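## Task

r1 begins in the delivery room and r2 in the mail room. The connecting door cannot be opened, but a service window between the rooms is open. On the delivery-room table are five parcels, each marked on its top with a mail stop code. Letter trays sit on a shelf in the mail room, each with a code on its front. Any parcel whose code matches a tray's code must end up completely within that tray's walls. Parcels with no matching tray must remain on the table, and every tray must remain on the shelf. At the end, release everything and move the robots away. If either robot tips over or finishes leaning, the task fails. A result that stays in place only because a robot is holding it does not count.

## Robot and tools

Robots. r1 and r2 are identical Hello Robot Stretch 3 units. Each has a two-wheel drive base (0.33 m long, 0.34 m wide) with a passive caster at the rear, a lift carriage on a vertical mast, and a telescoping arm that reaches out to the robot's RIGHT side. The arm ends in a wrist (yaw, pitch, roll) and a two-finger gripper. A pan/tilt head carries the head camera and nav camera, and the wrist carries a wrist camera. Camera names are r1_head_camera, r1_nav_camera, r1_wrist_camera, r2_head_camera, r2_nav_camera and r2_wrist_camera. The base cannot slide sideways, so to shift the gripper forward or back you drive the base. Turns pivot about a point 0.05 m behind the front edge. Stowed, the robot sweeps a 0.28 m radius when turning; an unfolded level wrist reaches past that.

Frames. The base frame sits on the floor midway between the drive wheels: x forward, y left, z up. hand_pose is reported in it, at the fingertip meeting point. With all wrist joints at zero, that hand frame has x up, y pointing back along the arm toward the mast, and z toward the robot's rear. The odometry frame is the base frame at scene start. Each robot reports in its own frames, so only images, lidar_m and the depth grids show where one robot is relative to the other.

execute_actions. Arguments: "actions", a list holding one action or none (empty just returns state and images), and "cameras", a list of camera names or "all" (null or omitted means all; [] means none). An action is an object keyed "r1" and/or "r2". Under each name:
- "base": exactly one of {"translate_m": d}, a relative drive in metres from the base's last reported position, positive forward, -1 to 1; or {"rotate_rad": d}, a relative in-place turn in radians, positive counter-clockwise seen from above, -3.2 to 3.2.
- "joints": absolute targets by name. lift_m 0 to 1.1 (arm height); arm_m 0 to 0.52 (extension); wrist_yaw_rad -1.345 to 4.42 (0 along the arm, positive toward the front, 3.0 folded over the base); wrist_pitch_rad -1.57 to 0.451 (negative tips fingers down); wrist_roll_rad -2.911 to 2.911; gripper_m -0.089 to 0.179 (larger is wider; the real fingertip gap is somewhat smaller, zero below 0.007); head_pan_rad -3.953 to 1.73 (0 forward, positive left, -1.57 along the arm); head_tilt_rad -1.53 to 0.419 (negative down).
- "contact_limits": {"arm_m": effort percent 1 to 100}; the arm halts with contact_stop when its effort reaches that level.
All motions start together; none runs past 15 s. Any bad key or out-of-range number rejects the whole call. Omitted joints or robots may keep pushing toward old targets. If a call reports a stop, later calls in the same reply are skipped.

wait: {"seconds": 0 to 10}; nothing new is commanded, and it returns state and images.
zoom_image: {"camera": name, "region": [x0, y0, x1, y1]} in pixels from the top-left corner, at most 504 by 504, on that camera's latest full image.
finished_scene: {"scene": n}; ends that scene for good and says whether it succeeded.

Result lines. base_status and joint_status: how each motion ended (done, off_target, contact_stop, time_out, torque_fault). For the base, done only means the wheels turned the commanded amount. on_its_own covers what you did not command; "held at" is a held target, not a position. joint_positions, base_odometry (wheel-based, counts slip) and heading (-3.142 to 3.142, left positive). turned_by_wheels and turned_by_imu: turn since the previous result. base_tilt in degrees, forward and right positive, with a fixed offset of up to about 4 degrees. motor_effort in percent, peak in brackets; the readings are offset and noisy, and wheel effort positive means pushing forward. lidar_m: 12 distances in metres in 30-degree sectors, first straight ahead and going counter-clockwise, on a plane 0.17 m up, so table legs show but not tops; "-" means nothing seen. wrist_depth_mm (45 to 1000) and head_depth_mm (280 to 4000): 7x7 median-depth grids from the top left. The head grid follows the sideways image. pictures lists the image order.

Speed. The base is fast only with the arm stowed: lift_m under 0.30, arm_m under 0.03, wrist_yaw_rad over 2.54. Otherwise it is slow.

Gripping. Close below the object's width; release by opening at least 0.02 beyond the contact value. The reading does not prove you hold anything; check the images.

Things to avoid. Robots must never press against each other; once bases touch, any further drive presses hard. Two robots drive slightly different distances for the same command. Fold or unfold the wrist only with lift_m 0.32 to 0.95, wrist_pitch_rad -0.4 and roll near 0; folded, the lift may go down to 0.25. With yaw below -0.4 keep pitch at -0.5 or lower. Arm or lift pushing firmly triggers contact_stop and goes slack; base, wrist and head just keep pushing, and a strained wrist servo can shut off for 10 s. A blocked push with the gripper above about 0.45 m, a repeat push, driving while snagged or holding something fixed, and backing into furniture can tip the robot. If it leans, reverse in small steps, free the gripper, and lower lift_m to about 0.2. Avoid drops, slams and hard hits, and keep parcels and trays from falling.

Each tool is called after "Request:" by a JSON object that holds its "op" and its "data".

## Session

I'll start by looking at the current state and images.

Request:
{"op": "execute_actions", "data": {"actions": []}}

Scene clock: 0.00 s.
r1.base_odometry: x=+0.000 y=+0.000 heading=+0.000 (m, m, rad; r1's odometry frame)
r1.turned_by_wheels: +0.000 (rad since the last result)
r1.turned_by_imu: +0.000 (rad since the last result)
r1.base_tilt: forward=+1.5 right=-0.6 (deg)
r1.lidar_m: 1.41 1.71 3.26 1.15 0.80 0.75 0.77 0.99 1.04 1.06 1.39 3.13
r1.head_depth_mm: 1998 3115 3789 3793 3760 3042 2067 / 2028 3168 3963 3964 - 3014 2072 / 2029 3174 - - - 2629 2007 / 2056 2932 - - - 1545 1896 / 2056 3229 - - 2230 2432 2039 / 1865 3270 - - 2183 2584 2036 / 1784 3261 - - 2164 2662 1850
r1.base_status: not commanded
r1.joint_positions: lift_m=+0.362 arm_m=+0.000 wrist_yaw_rad=+3.092 wrist_pitch_rad=-0.343 wrist_roll_rad=+0.020 gripper_m=+0.037 head_pan_rad=-0.003 head_tilt_rad=-0.003
r1.joint_status: not commanded
r1.motor_effort: left_wheel=+1 right_wheel=+0 lift_m=+26 arm_m=-1 wrist_yaw_rad=+1 wrist_pitch_rad=+8 wrist_roll_rad=+0 gripper_m=+0 head_pan_rad=-1 head_tilt_rad=+2 (%)
r1.hand_pose: x=-0.0097 y=+0.0879 z=+0.3922 quat_wxyz=(+0.139, +0.706, +0.102, +0.687) (m; r1's base frame)
r1.wrist_depth_mm: 621 739 - - - - - / 630 764 - - - - - / 649 814 - - - - - / 679 845 - 930 944 922 949 / 692 759 - 747 760 753 750 / 613 609 - 620 620 620 627 / 531 529 521 541 531 534 534
r2.base_odometry: x=+0.000 y=+0.000 heading=+0.000 (m, m, rad; r2's odometry frame)
r2.turned_by_wheels: +0.000 (rad since the last result)
r2.turned_by_imu: +0.000 (rad since the last result)
r2.base_tilt: forward=-0.6 right=+0.0 (deg)
r2.lidar_m: 1.14 2.13 2.27 2.71 3.35 3.37 2.80 2.47 1.70 1.06 0.94 0.95
r2.head_depth_mm: 1042 1039 1038 1028 1023 1022 1015 / 1145 1144 1128 1127 1117 1109 1102 / 1265 1261 1252 1250 1230 1230 1216 / 1416 1406 1398 1382 1375 1370 1356 / 1604 1602 1578 1562 1559 1540 1525 / 1838 1837 1810 1799 1779 1753 1753 / 2031 2174 2136 2125 2085 2075 2060
r2.base_status: not commanded
r2.joint_positions: lift_m=+0.575 arm_m=-0.001 wrist_yaw_rad=+3.022 wrist_pitch_rad=-0.385 wrist_roll_rad=-0.004 gripper_m=+0.037 head_pan_rad=+0.020 head_tilt_rad=+0.007
r2.joint_status: not commanded
r2.motor_effort: left_wheel=-2 right_wheel=+0 lift_m=+27 arm_m=+0 wrist_yaw_rad=-1 wrist_pitch_rad=+8 wrist_roll_rad=+0 gripper_m=+1 head_pan_rad=+1 head_tilt_rad=+3 (%)
r2.hand_pose: x=+0.0060 y=+0.0826 z=+0.5954 quat_wxyz=(+0.177, +0.699, +0.094, +0.686) (m; r2's base frame)
r2.wrist_depth_mm: - - - - - - - / - - - - - - - / - - - - - - - / - - - - - - - / - - - - - - - / 853 846 - 806 868 851 817 / 730 718 - 715 710 695 694
pictures: r1_head_camera (sideways: a quarter turn clockwise sets it upright), r1_nav_camera (sideways: a quarter turn counterclockwise sets it upright), r1_wrist_camera, r2_head_camera (sideways: a quarter turn clockwise sets it upright), r2_nav_camera (sideways: a quarter turn counterclockwise sets it upright), r2_wrist_camera
Images, in order (width x height): r1_head_camera 896x504, r1_nav_camera 672x504, r1_wrist_camera 644x364, r2_head_camera 896x504, r2_nav_camera 672x504, r2_wrist_camera 644x364.

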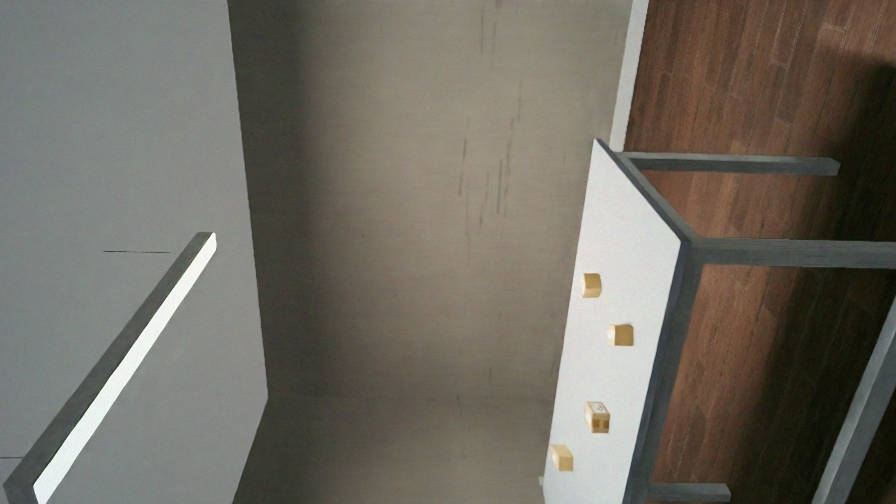

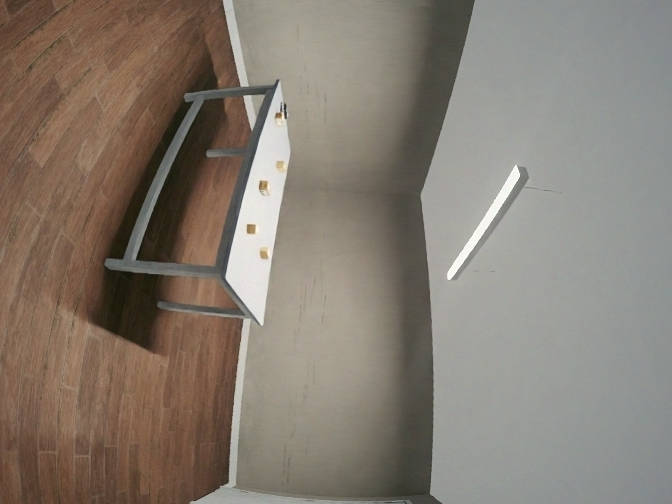

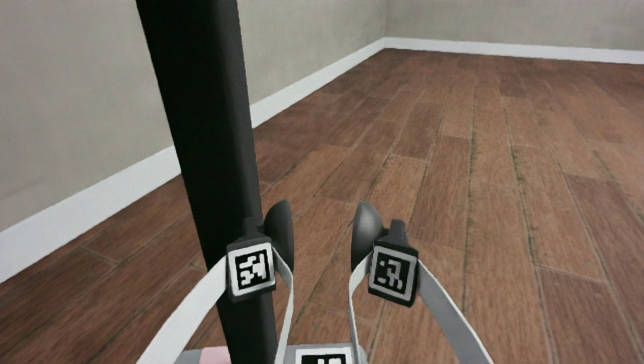

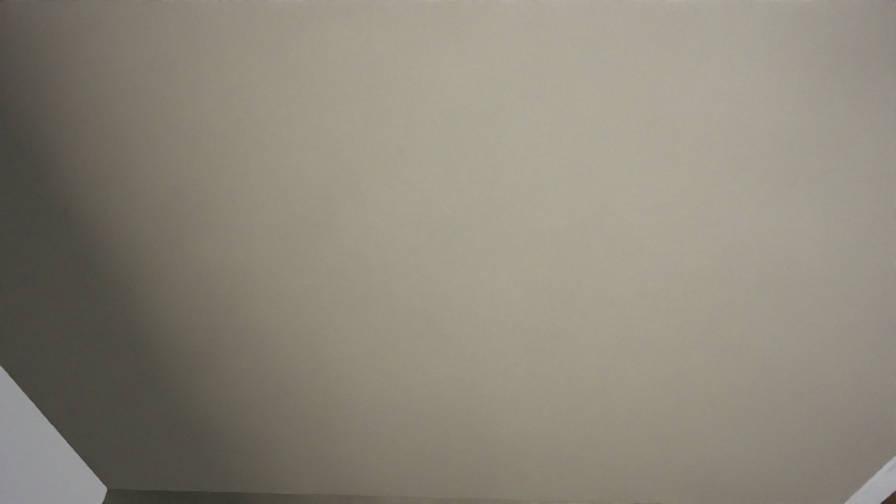

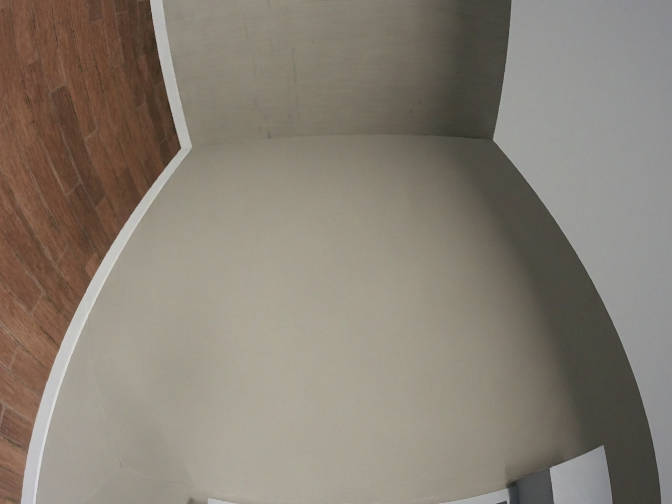

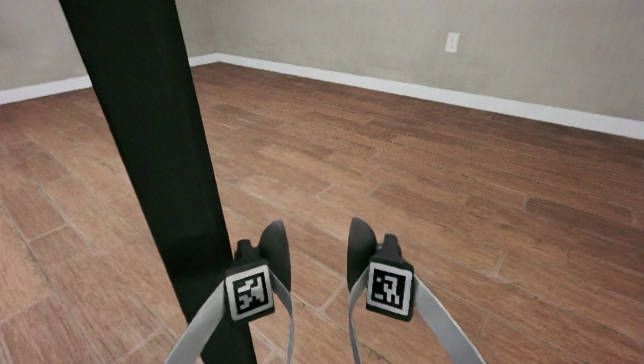

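Request:
{"op": "execute_actions", "data": {"actions": [{"r1": {"joints": {"head_pan_rad": -1.4, "head_tilt_rad": -0.2}}, "r2": {"joints": {"head_pan_rad": -1.4, "head_tilt_rad": -0.2}}}], "cameras": ["r1_head_camera", "r1_nav_camera", "r2_head_camera", "r2_nav_camera"]}}

Scene clock: 2.43 s.
r1.base_odometry: x=+0.000 y=+0.000 heading=+0.000 (m, m, rad; r1's odometry frame)
r1.turned_by_wheels: +0.000 (rad since the last result)
r1.turned_by_imu: +0.001 (rad since the last result)
r1.base_tilt: forward=+1.5 right=-0.6 (deg)
r1.lidar_m: 1.42 1.70 3.25 1.16 0.80 0.75 0.77 0.99 1.04 1.06 1.37 3.11
r1.head_depth_mm: 934 964 997 1038 1077 1123 1155 / 991 1025 1062 1114 1163 1203 1262 / 1061 1106 1147 1201 1256 1308 1368 / 1142 1189 1249 1307 1368 1441 1485 / 1241 1299 1367 1430 1494 1587 1593 / 1352 1422 1498 1575 1687 1755 1590 / 1473 1563 1676 1779 1901 1970 1591
r1.base_status: not commanded
r1.joint_positions: lift_m=+0.362 arm_m=+0.000 wrist_yaw_rad=+3.092 wrist_pitch_rad=-0.343 wrist_roll_rad=+0.020 gripper_m=+0.037 head_pan_rad=-1.393 head_tilt_rad=-0.197
r1.joint_status: all done
r1.motor_effort: left_wheel=+1(1) right_wheel=+0(0) lift_m=+24(25) arm_m=-1(2) wrist_yaw_rad=+1(1) wrist_pitch_rad=+8(8) wrist_roll_rad=+0(0) gripper_m=+0(0) head_pan_rad=-4(47) head_tilt_rad=-2(22) (%)
r1.hand_pose: x=-0.0097 y=+0.0879 z=+0.3922 quat_wxyz=(+0.139, +0.706, +0.102, +0.687) (m; r1's base frame)
r1.wrist_depth_mm: 623 733 - - - - - / 644 764 - - - - - / 651 803 - - - - - / 666 849 - 925 959 952 954 / 689 754 - 754 753 753 751 / 605 615 - 623 611 618 615 / 529 531 524 541 534 527 532
r2.base_odometry: x=+0.000 y=+0.000 heading=+0.000 (m, m, rad; r2's odometry frame)
r2.turned_by_wheels: +0.000 (rad since the last result)
r2.turned_by_imu: +0.000 (rad since the last result)
r2.base_tilt: forward=-0.6 right=+0.0 (deg)
r2.lidar_m: 1.14 2.13 2.27 2.72 3.34 3.37 2.80 2.47 1.69 1.06 0.95 0.95
r2.head_depth_mm: 1202 1246 1305 1362 1433 1498 1583 / 1122 1163 1206 1259 1319 1379 1444 / 1048 1087 1125 1172 1225 1270 1331 / 1003 1046 1074 1114 1130 1182 1239 / 3314 - - - 1128 1096 1160 / 3328 - - - 1117 1035 1076 / 3363 - - - 1115 965 1012
r2.base_status: not commanded
r2.joint_positions: lift_m=+0.575 arm_m=-0.001 wrist_yaw_rad=+3.022 wrist_pitch_rad=-0.385 wrist_roll_rad=-0.004 gripper_m=+0.037 head_pan_rad=-1.393 head_tilt_rad=-0.197
r2.joint_status: all done
r2.motor_effort: left_wheel=-1(1) right_wheel=+0(0) lift_m=+27(28) arm_m=+0(0) wrist_yaw_rad=-1(0) wrist_pitch_rad=+9(9) wrist_roll_rad=+0(0) gripper_m=+0(1) head_pan_rad=-3(33) head_tilt_rad=-2(24) (%)
r2.hand_pose: x=+0.0060 y=+0.0826 z=+0.5954 quat_wxyz=(+0.177, +0.699, +0.094, +0.686) (m; r2's base frame)
r2.wrist_depth_mm: - - - - - - - / - - - - - - - / - - - - - - - / - - - - - - - / - - - - - - - / 836 849 - 830 861 851 837 / 705 724 - 719 722 702 709
pictures: r1_head_camera (sideways: a quarter turn clockwise sets it upright), r1_nav_camera (sideways: a quarter turn counterclockwise sets it upright), r2_head_camera (sideways: a quarter turn clockwise sets it upright), r2_nav_camera (sideways: a quarter turn counterclockwise sets it upright)
Images, in order (width x height): r1_head_camera 896x504, r1_nav_camera 672x504, r2_head_camera 896x504, r2_nav_camera 672x504.

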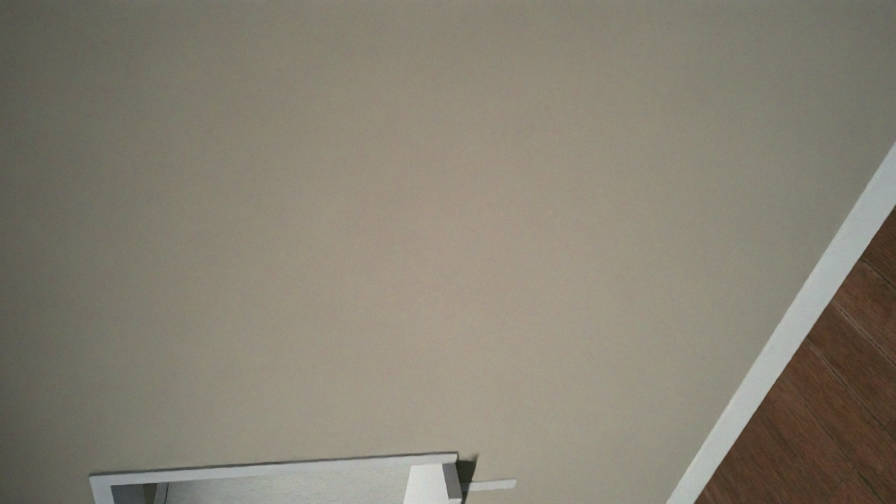

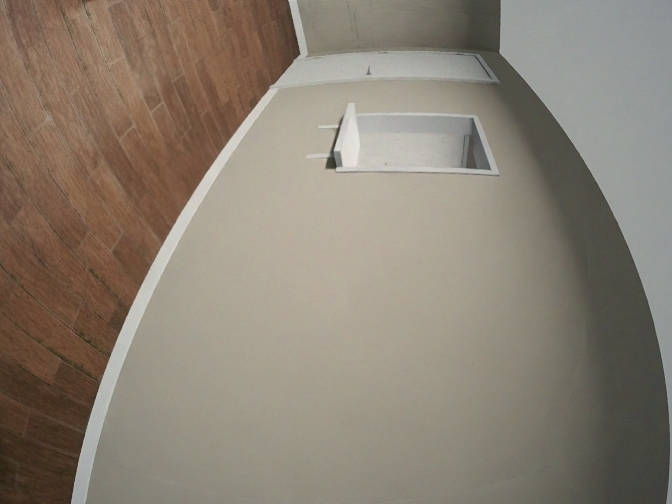

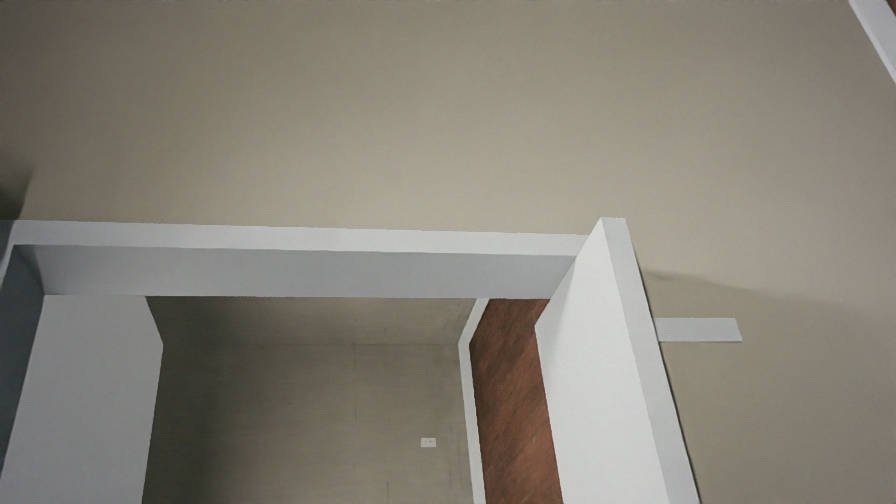

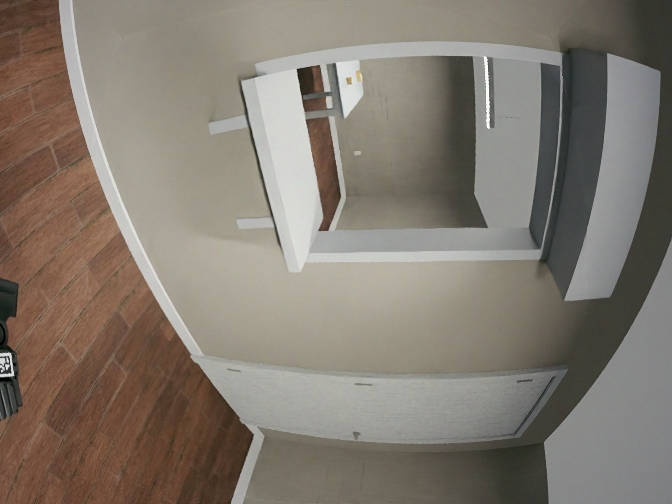

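Request:
{"op": "execute_actions", "data": {"actions": [{"r1": {"joints": {"head_pan_rad": -0.8, "head_tilt_rad": -0.2}}, "r2": {"joints": {"head_pan_rad": -3.2, "head_tilt_rad": -0.2}}}], "cameras": ["r1_head_camera", "r1_nav_camera", "r2_head_camera", "r2_nav_camera"]}}

Scene clock: 4.73 s.
r1.base_odometry: x=+0.000 y=+0.000 heading=+0.000 (m, m, rad; r1's odometry frame)
r1.turned_by_wheels: +0.000 (rad since the last result)
r1.turned_by_imu: +0.001 (rad since the last result)
r1.base_tilt: forward=+1.5 right=-0.6 (deg)
r1.lidar_m: 1.42 1.70 3.26 1.16 0.80 0.75 0.77 0.99 1.04 1.06 1.38 3.11
r1.head_depth_mm: 1522 1537 1568 1594 1630 1684 1574 / 1788 - - 1976 1956 1927 1617 / 2174 2242 2315 2332 2466 2090 1603 / 2791 2909 2954 3080 2859 2093 1604 / 3326 3728 - - 3010 2069 1599 / 3392 3676 3809 - 3004 2059 1596 / 3429 3614 3702 3836 2962 2058 1590
r1.base_status: not commanded
r1.joint_positions: lift_m=+0.362 arm_m=+0.000 wrist_yaw_rad=+3.092 wrist_pitch_rad=-0.343 wrist_roll_rad=+0.020 gripper_m=+0.037 head_pan_rad=-0.807 head_tilt_rad=-0.197
r1.joint_status: all done
r1.motor_effort: left_wheel=+1(1) right_wheel=+0(0) lift_m=+25(25) arm_m=-1(1) wrist_yaw_rad=+0(1) wrist_pitch_rad=+8(8) wrist_roll_rad=+0(0) gripper_m=+0(0) head_pan_rad=+3(34) head_tilt_rad=-2(3) (%)
r1.hand_pose: x=-0.0097 y=+0.0879 z=+0.3922 quat_wxyz=(+0.139, +0.706, +0.102, +0.687) (m; r1's base frame)
r1.wrist_depth_mm: 615 728 - - - - - / 637 754 - - - - - / 665 815 - - - - - / 679 846 - 939 922 946 962 / 685 746 - 745 767 756 754 / 616 616 - 619 604 622 620 / 522 525 526 540 528 534 529
r2.base_odometry: x=+0.000 y=+0.000 heading=+0.000 (m, m, rad; r2's odometry frame)
r2.turned_by_wheels: +0.000 (rad since the last result)
r2.turned_by_imu: +0.000 (rad since the last result)
r2.base_tilt: forward=-0.6 right=+0.0 (deg)
r2.lidar_m: 1.13 2.13 2.26 2.72 3.36 3.36 2.80 2.47 1.69 1.06 0.95 0.95
r2.head_depth_mm: 3243 3482 3614 3679 3633 2449 1845 / 3227 3753 3842 - 3650 2430 1842 / 3272 3756 3918 - 3666 2420 1824 / 3137 3364 3499 3646 3639 2407 1835 / 2942 3038 3207 3295 3305 2423 1819 / 2712 2757 2904 2976 3038 2395 1819 / 2557 2610 2678 2756 2837 2393 1813
r2.base_status: not commanded
r2.joint_positions: lift_m=+0.575 arm_m=-0.001 wrist_yaw_rad=+3.022 wrist_pitch_rad=-0.385 wrist_roll_rad=-0.004 gripper_m=+0.037 head_pan_rad=-3.193 head_tilt_rad=-0.197
r2.joint_status: all done
r2.motor_effort: left_wheel=-1(1) right_wheel=+0(0) lift_m=+27(27) arm_m=+0(1) wrist_yaw_rad=+0(1) wrist_pitch_rad=+8(9) wrist_roll_rad=+0(1) gripper_m=+0(0) head_pan_rad=-3(35) head_tilt_rad=-2(3) (%)
r2.hand_pose: x=+0.0060 y=+0.0826 z=+0.5954 quat_wxyz=(+0.177, +0.699, +0.094, +0.686) (m; r2's base frame)
r2.wrist_depth_mm: - - - - - - - / - - - - - - - / - - - - - - - / - - - - - - - / - - - - - - - / 842 840 - 825 846 838 815 / 725 737 - 710 722 710 698
pictures: r1_head_camera (sideways: a quarter turn clockwise sets it upright), r1_nav_camera (sideways: a quarter turn counterclockwise sets it upright), r2_head_camera (sideways: a quarter turn clockwise sets it upright), r2_nav_camera (sideways: a quarter turn counterclockwise sets it upright)
Images, in order (width x height): r1_head_camera 896x504, r1_nav_camera 672x504, r2_head_camera 896x504, r2_nav_camera 672x504.

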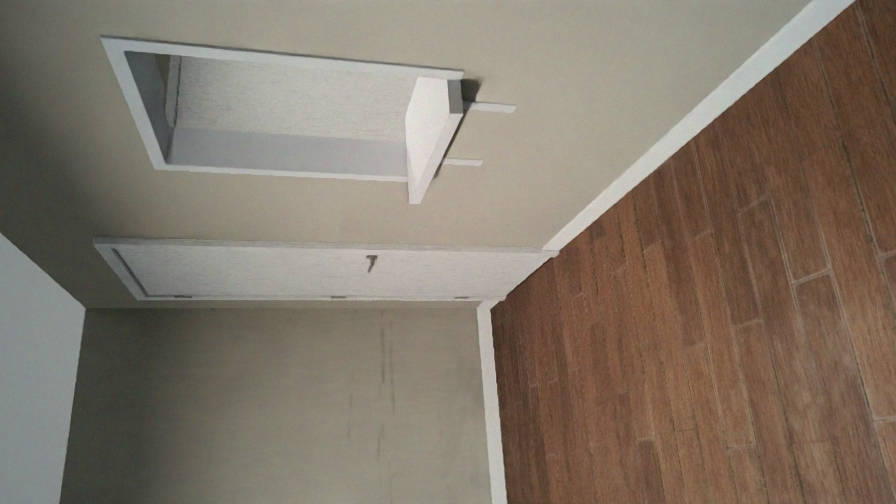

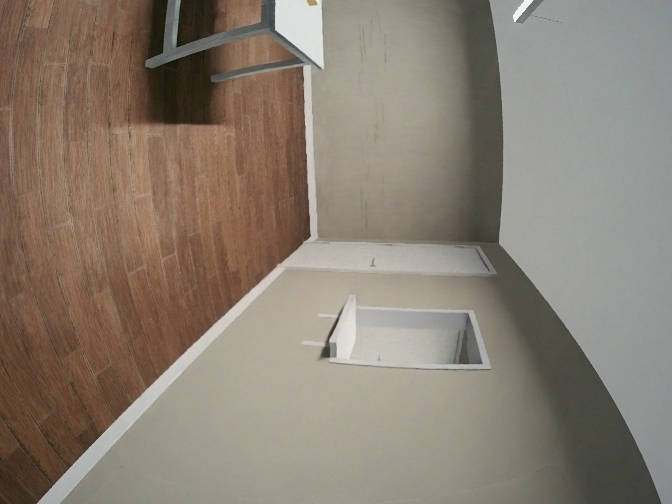

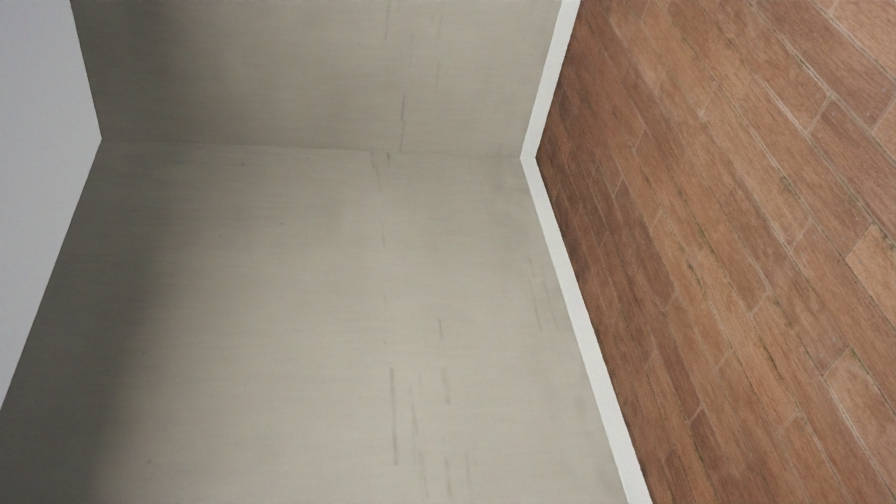

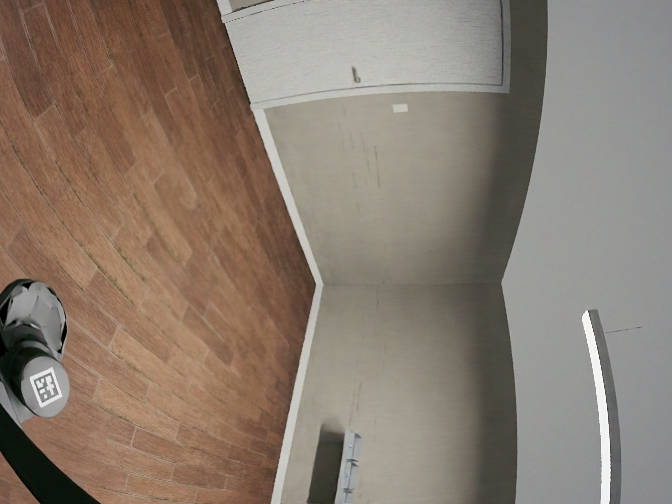

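Request:
{"op": "execute_actions", "data": {"actions": [{"r1": {"joints": {"head_pan_rad": 0.25, "head_tilt_rad": -0.35}}, "r2": {"joints": {"head_pan_rad": -3.95, "head_tilt_rad": -0.15}}}], "cameras": ["r1_head_camera", "r1_nav_camera", "r2_head_camera", "r2_nav_camera"]}}

Scene clock: 7.93 s.
r1.base_odometry: x=+0.000 y=+0.000 heading=+0.000 (m, m, rad; r1's odometry frame)
r1.turned_by_wheels: +0.000 (rad since the last result)
r1.turned_by_imu: +0.001 (rad since the last result)
r1.base_tilt: forward=+1.5 right=-0.6 (deg)
r1.lidar_m: 1.41 1.71 3.26 1.16 0.80 0.75 0.77 0.99 1.04 1.06 1.38 3.10
r1.head_depth_mm: 3680 3816 - 1986 2253 1756 1398 / 3939 - - 1561 2137 1699 1398 / - - - 1789 2314 1734 1401 / - - - 2832 2178 1746 1407 / 3789 - 2747 3025 2180 1733 1400 / 3520 3679 3769 3401 2297 1731 1404 / 3199 3384 3477 3135 2272 1716 1388
r1.base_status: not commanded
r1.joint_positions: lift_m=+0.362 arm_m=+0.000 wrist_yaw_rad=+3.092 wrist_pitch_rad=-0.343 wrist_roll_rad=+0.020 gripper_m=+0.037 head_pan_rad=+0.243 head_tilt_rad=-0.345
r1.joint_status: all done
r1.motor_effort: left_wheel=+1(1) right_wheel=+0(0) lift_m=+25(25) arm_m=-1(1) wrist_yaw_rad=+1(1) wrist_pitch_rad=+8(8) wrist_roll_rad=+0(0) gripper_m=+0(0) head_pan_rad=+4(45) head_tilt_rad=-3(22) (%)
r1.hand_pose: x=-0.0097 y=+0.0879 z=+0.3922 quat_wxyz=(+0.139, +0.706, +0.102, +0.687) (m; r1's base frame)
r1.wrist_depth_mm: 613 738 - - - - - / 641 775 - - - - - / 651 818 - - - - - / 674 846 - 950 958 940 963 / 685 747 - 738 762 741 758 / 610 611 - 610 599 621 620 / 527 522 528 543 521 534 530
r2.base_odometry: x=+0.000 y=+0.000 heading=+0.000 (m, m, rad; r2's odometry frame)
r2.turned_by_wheels: +0.000 (rad since the last result)
r2.turned_by_imu: +0.000 (rad since the last result)
r2.base_tilt: forward=-0.5 right=+0.0 (deg)
r2.lidar_m: 1.13 2.14 2.27 2.71 3.34 3.37 2.80 2.46 1.70 1.06 0.95 0.95
r2.head_depth_mm: - - - - - - - / - - - - - - - / 3140 3165 3308 3358 3451 2615 1902 / 2974 3255 3264 3372 3457 2558 1934 / 2960 3207 3330 3376 3444 2556 1906 / 2927 3312 3308 3385 3521 2533 1907 / 2991 3241 3353 3440 3513 2519 1877
r2.base_status: not commanded
r2.joint_positions: lift_m=+0.575 arm_m=-0.001 wrist_yaw_rad=+3.022 wrist_pitch_rad=-0.385 wrist_roll_rad=-0.004 gripper_m=+0.037 head_pan_rad=-3.926 head_tilt_rad=-0.162
r2.joint_status: head_pan_rad off_target (ended at -3.926, target -3.950); the others done
joint sent to its limit — the command would take r2.head_pan_rad past its lower limit, so that joint was sent only as far as its limit.
r2.motor_effort: left_wheel=-1(1) right_wheel=+0(0) lift_m=+27(27) arm_m=+0(0) wrist_yaw_rad=-1(1) wrist_pitch_rad=+8(8) wrist_roll_rad=+1(1) gripper_m=+0(0) head_pan_rad=-3(29) head_tilt_rad=+7(15) (%)
r2.hand_pose: x=+0.0060 y=+0.0826 z=+0.5954 quat_wxyz=(+0.177, +0.699, +0.094, +0.686) (m; r2's base frame)
r2.wrist_depth_mm: - - - - - - - / - - - - - - - / - - - - - - - / - - - - - - - / - - - - - - - / 836 848 - 795 841 849 830 / 719 711 - 730 697 722 726
pictures: r1_head_camera (sideways: a quarter turn clockwise sets it upright), r1_nav_camera (sideways: a quarter turn counterclockwise sets it upright), r2_head_camera (sideways: a quarter turn clockwise sets it upright), r2_nav_camera (sideways: a quarter turn counterclockwise sets it upright)
Images, in order (width x height): r1_head_camera 896x504, r1_nav_camera 672x504, r2_head_camera 896x504, r2_nav_camera 672x504.

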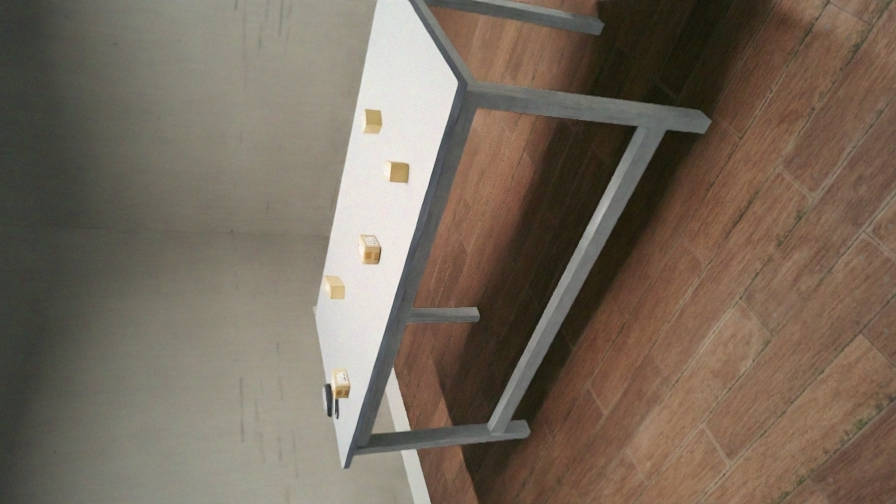

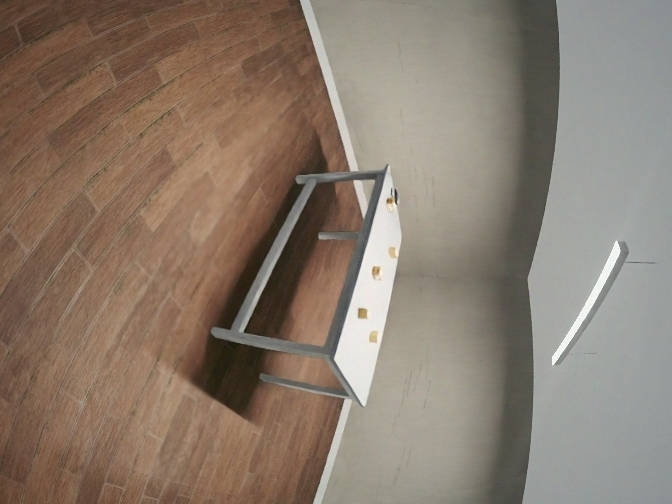

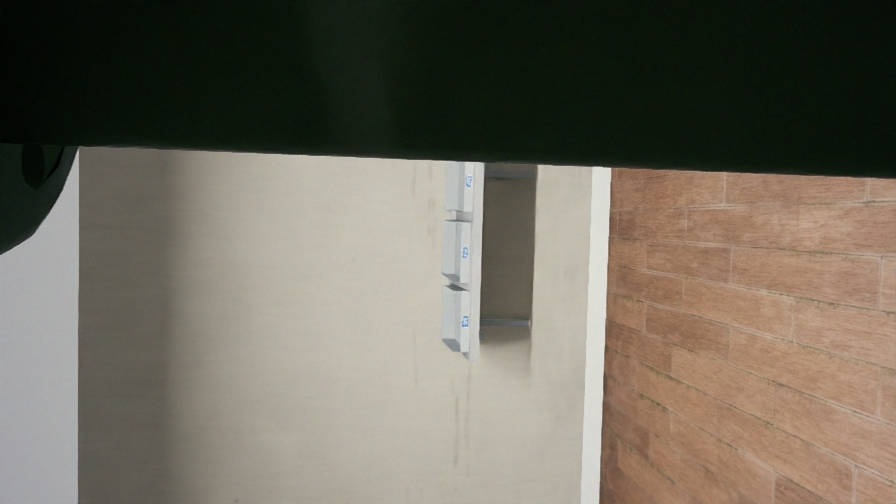

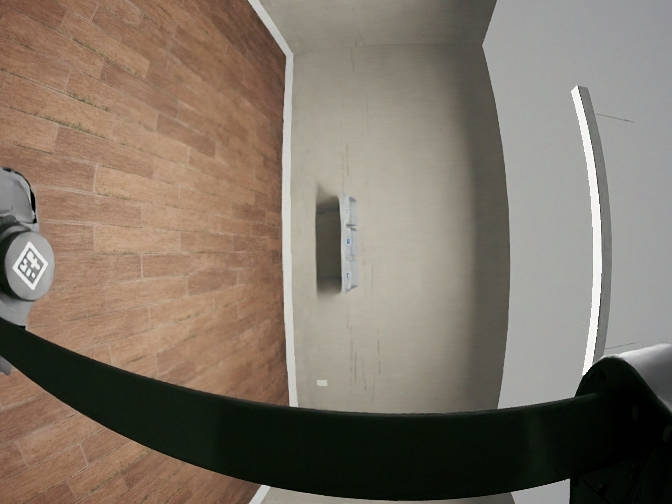

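Request:
{"op": "zoom_image", "data": {"camera": "r2_head_camera", "region": [400, 150, 560, 370]}}

Request:
{"op": "zoom_image", "data": {"camera": "r1_head_camera", "region": [300, 90, 450, 430]}}

Region (400, 150, 560, 370) of r2_head_camera's 896x504 image, scaled by 2.291, with more detail than that image has; it fills the left 367 columns of this view, and the rest is white.

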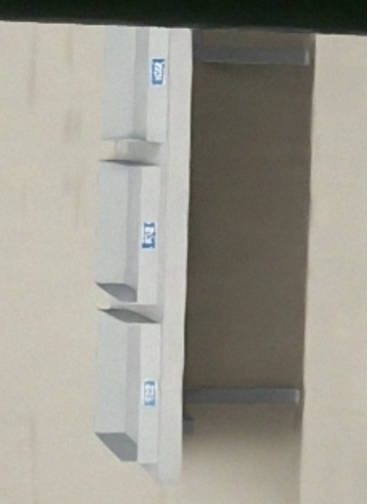

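Region (300, 90, 450, 430) of r1_head_camera's 896x504 image, scaled by 1.482, with more detail than that image has; it fills the left 222 columns of this view, and the rest is white.

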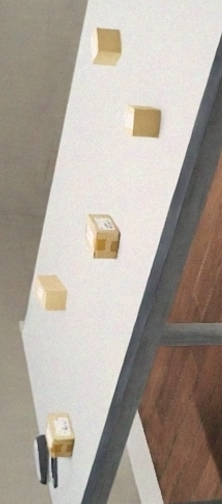

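Request:
{"op": "execute_actions", "data": {"actions": [{"r1": {"base": {"rotate_rad": -0.237}, "joints": {"lift_m": 0.27, "head_pan_rad": 0.3, "head_tilt_rad": -0.5}}, "r2": {"base": {"rotate_rad": 2.34}, "joints": {"lift_m": 0.27, "head_pan_rad": 0.0, "head_tilt_rad": -0.15}}}], "cameras": ["r2_head_camera"]}}

Request:
{"op": "execute_actions", "data": {"actions": [{"r1": {"base": {"translate_m": 0.95}}, "r2": {"base": {"translate_m": 1.0}}}], "cameras": ["r1_head_camera", "r1_nav_camera", "r2_head_camera"]}}

Scene clock: 35.07 s.
r1.base_odometry: x=+0.000 y=+0.000 heading=-0.237 (m, m, rad; r1's odometry frame)
r1.turned_by_wheels: -0.237 (rad since the last result)
r1.turned_by_imu: -0.236 (rad since the last result)
r1.base_tilt: forward=+1.5 right=-0.6 (deg)
r1.lidar_m: 1.42 1.46 2.40 1.66 0.90 0.75 0.75 0.85 1.04 1.04 1.17 1.93
r1.head_depth_mm: 3416 3692 3745 2515 1908 1538 1278 / 3537 3845 3170 2429 1909 1511 1275 / 3769 - 1844 2410 1841 1522 1267 / 3963 - 1680 2492 1822 1525 1274 / - - 1800 2507 1881 1510 1259 / - - 1958 2507 1882 1515 1262 / 3697 3796 2993 2366 1868 1500 1269
r1.base_status: done
r1.joint_positions: lift_m=+0.270 arm_m=+0.000 wrist_yaw_rad=+3.092 wrist_pitch_rad=-0.345 wrist_roll_rad=+0.020 gripper_m=+0.037 head_pan_rad=+0.293 head_tilt_rad=-0.494
r1.joint_status: all done
r1.motor_effort: left_wheel=+3(10) right_wheel=-1(3) lift_m=+22(23) arm_m=-1(1) wrist_yaw_rad=+0(1) wrist_pitch_rad=+9(9) wrist_roll_rad=+0(0) gripper_m=+0(0) head_pan_rad=+5(10) head_tilt_rad=-4(21) (%)
r1.hand_pose: x=-0.0098 y=+0.0877 z=+0.2996 quat_wxyz=(+0.140, +0.706, +0.103, +0.687) (m; r1's base frame)
r1.wrist_depth_mm: 725 868 - - - - - / 725 944 - - - - - / 743 952 - - - - - / 702 763 - 766 751 771 777 / 612 605 - 601 615 610 610 / 503 509 - 526 507 507 505 / 443 - - - 428 428 428
r2.base_odometry: x=+0.000 y=+0.000 heading=+2.340 (m, m, rad; r2's odometry frame)
r2.turned_by_wheels: +2.340 (rad since the last result)
r2.turned_by_imu: +2.376 (rad since the last result)
r2.base_tilt: forward=-0.6 right=+0.0 (deg)
r2.lidar_m: 3.36 3.39 2.54 2.47 1.29 0.97 0.95 1.00 1.40 2.26 2.38 3.34
r2.head_depth_mm: 2895 3170 3260 3348 3434 2619 1934 / 2971 3179 3291 3346 3391 2628 1937 / 2951 3211 3248 3323 3418 2608 1922 / 2980 3232 3288 3360 3432 2582 1903 / 2989 3203 3230 3371 3462 2575 1915 / 2980 3202 3279 3397 3479 2558 1909 / 2991 3210 3306 3405 3504 2551 1908
r2.base_status: done
r2.joint_positions: lift_m=+0.271 arm_m=-0.001 wrist_yaw_rad=+3.022 wrist_pitch_rad=-0.385 wrist_roll_rad=-0.004 gripper_m=+0.037 head_pan_rad=-0.007 head_tilt_rad=-0.161
r2.joint_status: all done
r2.motor_effort: left_wheel=-3(13) right_wheel=+2(8) lift_m=+12(21) arm_m=+0(1) wrist_yaw_rad=+0(0) wrist_pitch_rad=+9(9) wrist_roll_rad=+0(0) gripper_m=+1(0) head_pan_rad=+2(36) head_tilt_rad=+7(7) (%)
r2.hand_pose: x=+0.0060 y=+0.0826 z=+0.2907 quat_wxyz=(+0.177, +0.699, +0.094, +0.686) (m; r2's base frame)
r2.wrist_depth_mm: - - - - - - - / - - - - - - - / - - - - - - - / 781 759 744 744 716 747 713 / 593 580 616 585 581 587 575 / 498 493 - 505 486 488 481 / 429 - - - 417 415 403
pictures: r2_head_camera (sideways: a quarter turn clockwise sets it upright)
Images, in order (width x height): r2_head_camera 896x504.

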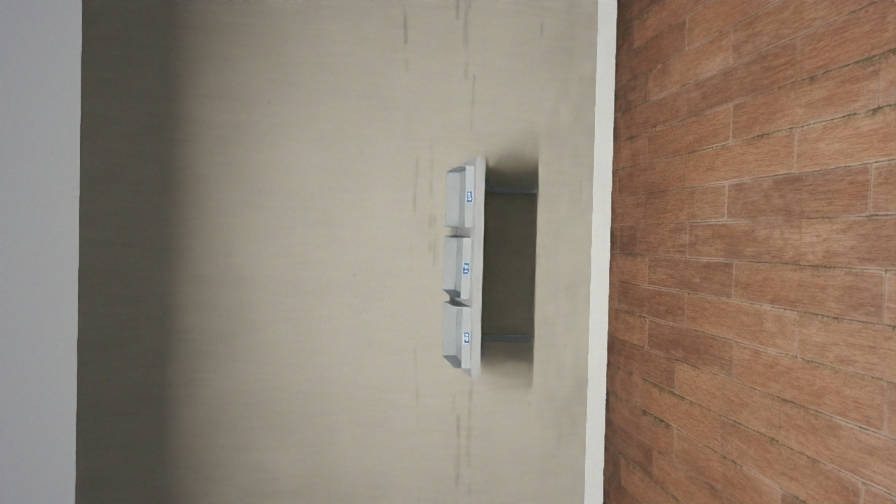

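Scene clock: 40.00 s.
r1.base_odometry: x=+0.923 y=-0.223 heading=-0.237 (m, m, rad; r1's odometry frame)
r1.turned_by_wheels: +0.000 (rad since the last result)
r1.turned_by_imu: +0.006 (rad since the last result)
r1.base_tilt: forward=+1.5 right=-0.6 (deg)
r1.lidar_m: 1.07 0.54 0.67 3.05 2.00 1.68 1.68 1.48 1.25 1.24 1.40 2.26
r1.head_depth_mm: 2592 2773 2989 2558 1885 1526 1268 / 2695 2992 3203 2547 1909 1512 1272 / 2888 3147 3375 1228 1766 1503 1272 / 3048 3316 3503 1045 1833 1513 1254 / 3246 3516 3676 1040 838 1526 1266 / 3431 3813 3693 1035 776 754 893 / 3441 3691 1534 1034 778 1425 1179
r1.base_status: done
r1.joint_positions: lift_m=+0.270 arm_m=+0.000 wrist_yaw_rad=+3.092 wrist_pitch_rad=-0.345 wrist_roll_rad=+0.020 gripper_m=+0.037 head_pan_rad=+0.293 head_tilt_rad=-0.495
r1.joint_status: not commanded
r1.motor_effort: left_wheel=+3(16) right_wheel=-1(4) lift_m=+22(22) arm_m=-1(1) wrist_yaw_rad=+1(1) wrist_pitch_rad=+9(9) wrist_roll_rad=+0(0) gripper_m=+0(0) head_pan_rad=+3(4) head_tilt_rad=-3(4) (%)
r1.hand_pose: x=-0.0098 y=+0.0877 z=+0.2996 quat_wxyz=(+0.140, +0.706, +0.103, +0.687) (m; r1's base frame)
r1.wrist_depth_mm: - - - - - - - / - - - - - - - / - - - - - 975 629 / 772 749 - 775 788 760 505 / 607 608 - 596 625 603 514 / 502 512 - 526 504 505 507 / 442 - - - 427 429 427
r2.base_odometry: x=-0.695 y=+0.719 heading=+2.340 (m, m, rad; r2's odometry frame)
r2.turned_by_wheels: +0.000 (rad since the last result)
r2.turned_by_imu: +0.011 (rad since the last result)
r2.base_tilt: forward=-0.6 right=+0.1 (deg)
r2.lidar_m: 2.37 2.50 2.50 2.42 2.55 1.99 1.95 2.05 2.36 2.31 2.43 2.42
r2.head_depth_mm: 2151 2211 2243 2329 2420 2463 1921 / 2167 2220 2263 2330 2418 2434 1922 / 2158 2237 2281 2339 2423 2474 1929 / 2168 2237 2296 2337 2418 2453 1918 / 2166 2232 2326 2333 2432 2446 1912 / 2191 2235 2303 2366 2452 2492 1898 / 2204 2261 2313 2384 2452 2492 1891
r2.base_status: done
r2.joint_positions: lift_m=+0.271 arm_m=-0.001 wrist_yaw_rad=+3.022 wrist_pitch_rad=-0.385 wrist_roll_rad=-0.004 gripper_m=+0.037 head_pan_rad=-0.007 head_tilt_rad=-0.161
r2.joint_status: not commanded
r2.motor_effort: left_wheel=-4(9) right_wheel=+2(7) lift_m=+12(13) arm_m=-1(1) wrist_yaw_rad=-1(1) wrist_pitch_rad=+9(9) wrist_roll_rad=+1(0) gripper_m=+0(0) head_pan_rad=+2(2) head_tilt_rad=+7(6) (%)
r2.hand_pose: x=+0.0060 y=+0.0826 z=+0.2907 quat_wxyz=(+0.177, +0.699, +0.094, +0.686) (m; r2's base frame)
r2.wrist_depth_mm: - - - - - - - / - - - - - - - / - - - - - - - / 771 757 762 741 733 720 736 / 602 602 618 590 585 582 576 / 494 492 - 505 483 494 483 / 433 - - - 406 407 412
pictures: r1_head_camera (sideways: a quarter turn clockwise sets it upright), r1_nav_camera (sideways: a quarter turn counterclockwise sets it upright), r2_head_camera (sideways: a quarter turn clockwise sets it upright)
Images, in order (width x height): r1_head_camera 896x504, r1_nav_camera 672x504, r2_head_camera 896x504.

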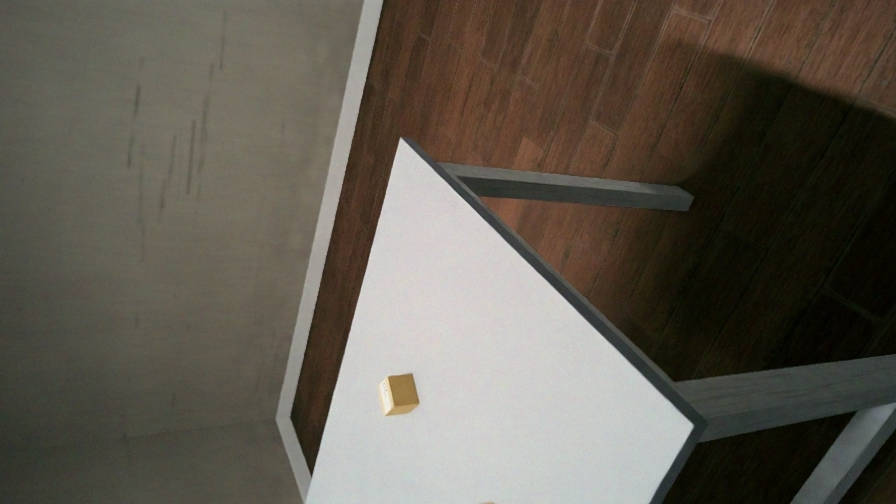

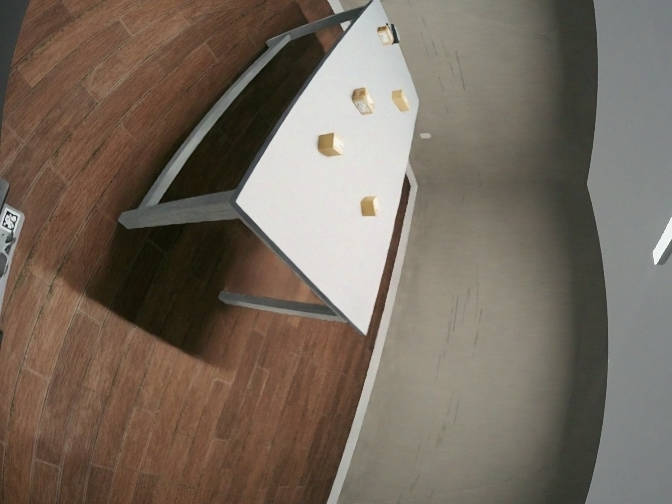

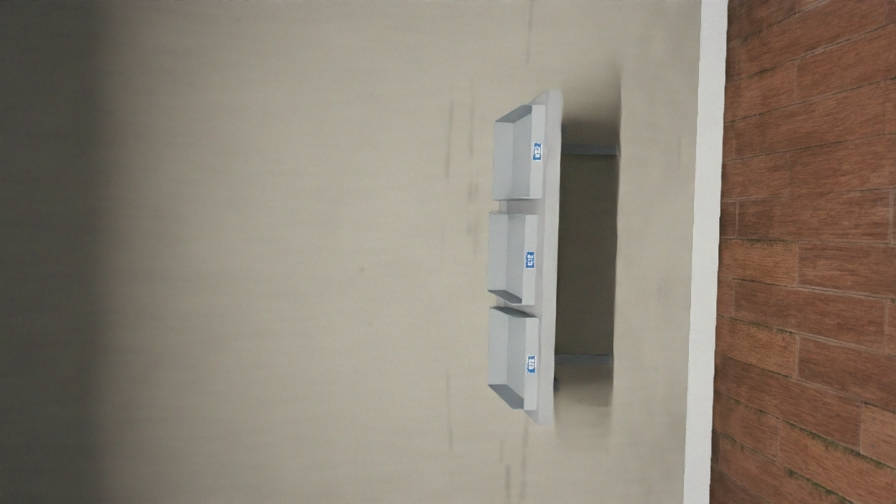

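Request:
{"op": "zoom_image", "data": {"camera": "r2_head_camera", "region": [500, 130, 570, 280]}}

Request:
{"op": "execute_actions", "data": {"actions": [{"r1": {"base": {"rotate_rad": 1.34}, "joints": {"head_pan_rad": -0.6, "head_tilt_rad": -0.5}}, "r2": {"base": {"translate_m": 0.9}, "joints": {"head_tilt_rad": -0.4}}}], "cameras": ["r1_head_camera", "r1_nav_camera", "r2_head_camera"]}}

Region (500, 130, 570, 280) of r2_head_camera's 896x504 image, scaled by 3.360, with more detail than that image has; it fills the left 235 columns of this view, and the rest is white.

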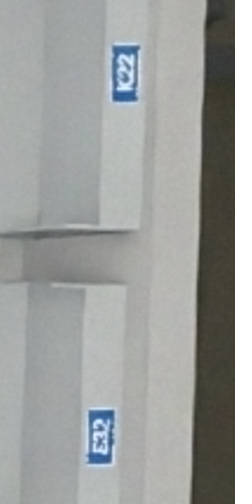

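Scene clock: 45.73 s.
r1.base_odometry: x=+0.923 y=-0.223 heading=+1.103 (m, m, rad; r1's odometry frame)
r1.turned_by_wheels: +1.340 (rad since the last result)
r1.turned_by_imu: +1.343 (rad since the last result)
r1.base_tilt: forward=+1.5 right=-0.6 (deg)
r1.lidar_m: 1.30 2.43 1.75 1.68 1.73 1.30 1.24 1.28 1.73 3.07 1.07 0.54
r1.head_depth_mm: 3292 3510 3589 1050 851 1534 1264 / 3536 3822 3832 1047 789 1523 1266 / 3386 3733 1570 1048 784 773 1181 / 3132 3373 1558 998 811 1518 1147 / 2939 3190 1566 1044 1757 1439 1256 / 2755 3023 1553 1144 1808 1472 1258 / 2586 2859 1578 2277 1831 1501 1255
r1.base_status: done
r1.joint_positions: lift_m=+0.270 arm_m=+0.000 wrist_yaw_rad=+3.092 wrist_pitch_rad=-0.345 wrist_roll_rad=+0.020 gripper_m=+0.037 head_pan_rad=-0.593 head_tilt_rad=-0.495
r1.joint_status: all done
r1.motor_effort: left_wheel=-1(9) right_wheel=+1(8) lift_m=+22(21) arm_m=-1(1) wrist_yaw_rad=+0(1) wrist_pitch_rad=+9(9) wrist_roll_rad=+0(0) gripper_m=+0(0) head_pan_rad=-3(42) head_tilt_rad=-3(4) (%)
r1.hand_pose: x=-0.0098 y=+0.0877 z=+0.2996 quat_wxyz=(+0.140, +0.706, +0.103, +0.687) (m; r1's base frame)
r1.wrist_depth_mm: - - - - - - - / - - - - - - - / - - - - - - - / 762 764 - 761 768 766 777 / 613 613 - 609 628 601 611 / 495 514 - 523 504 506 504 / 442 - - - 431 432 429
r2.base_odometry: x=-1.321 y=+1.365 heading=+2.340 (m, m, rad; r2's odometry frame)
r2.turned_by_wheels: +0.000 (rad since the last result)
r2.turned_by_imu: +0.010 (rad since the last result)
r2.base_tilt: forward=-0.5 right=+0.0 (deg)
r2.lidar_m: 1.47 1.56 2.24 2.39 2.53 2.90 2.84 2.99 2.42 2.36 1.97 1.51
r2.head_depth_mm: 1238 1322 1416 1411 1647 1729 1497 / 1250 1324 1423 1428 1660 1747 1489 / 1261 1329 1427 1435 1668 1751 1477 / 1268 1333 1429 1426 1664 1749 1487 / 1261 1340 1445 1351 1674 1783 1485 / 1274 1351 1455 1409 1672 1769 1473 / 1279 1355 1457 1413 1690 1783 1473
r2.base_status: done
r2.joint_positions: lift_m=+0.271 arm_m=-0.001 wrist_yaw_rad=+3.022 wrist_pitch_rad=-0.385 wrist_roll_rad=-0.004 gripper_m=+0.037 head_pan_rad=-0.007 head_tilt_rad=-0.396
r2.joint_status: all done
r2.motor_effort: left_wheel=-4(9) right_wheel=+2(7) lift_m=+12(12) arm_m=+0(1) wrist_yaw_rad=+0(0) wrist_pitch_rad=+9(9) wrist_roll_rad=+0(0) gripper_m=+1(0) head_pan_rad=+3(3) head_tilt_rad=-3(28) (%)
r2.hand_pose: x=+0.0060 y=+0.0826 z=+0.2907 quat_wxyz=(+0.177, +0.699, +0.094, +0.686) (m; r2's base frame)
r2.wrist_depth_mm: - - - - - - - / - - - - - - - / - - - - - - - / 761 751 721 763 750 709 717 / 600 585 601 589 581 583 587 / 491 483 - 500 495 488 471 / 435 - - - 414 409 412
pictures: r1_head_camera (sideways: a quarter turn clockwise sets it upright), r1_nav_camera (sideways: a quarter turn counterclockwise sets it upright), r2_head_camera (sideways: a quarter turn clockwise sets it upright)
Images, in order (width x height): r1_head_camera 896x504, r1_nav_camera 672x504, r2_head_camera 896x504.

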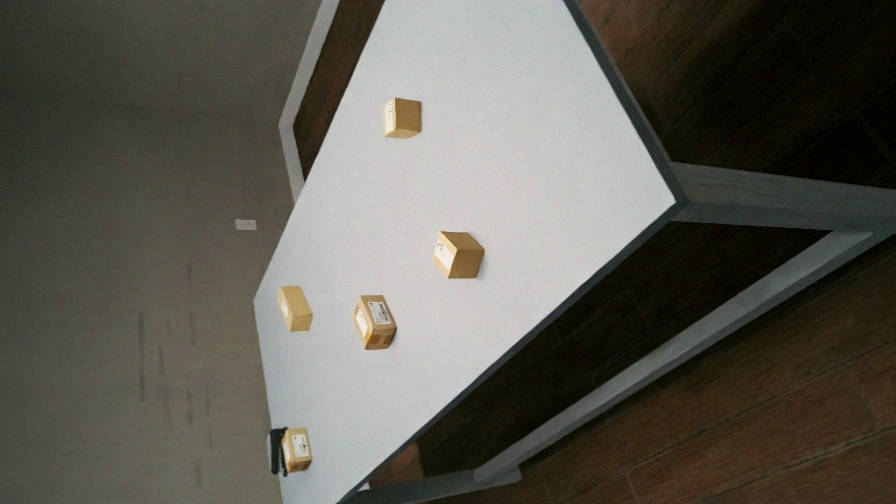

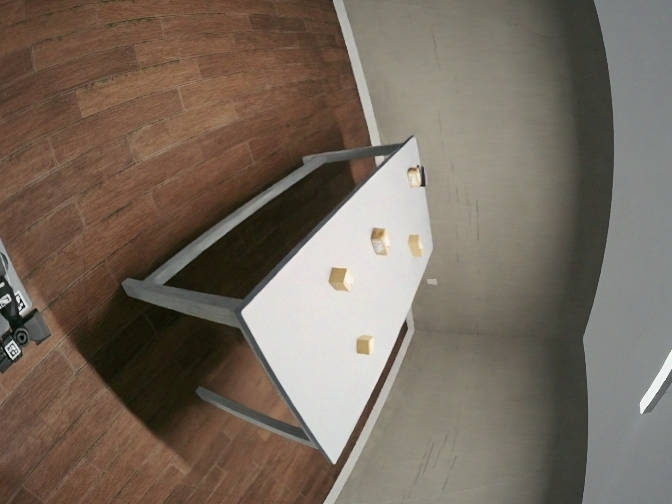

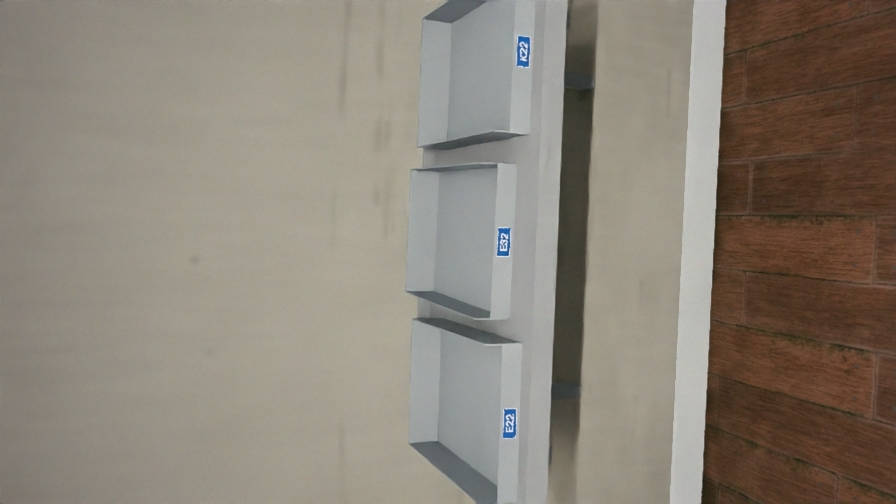

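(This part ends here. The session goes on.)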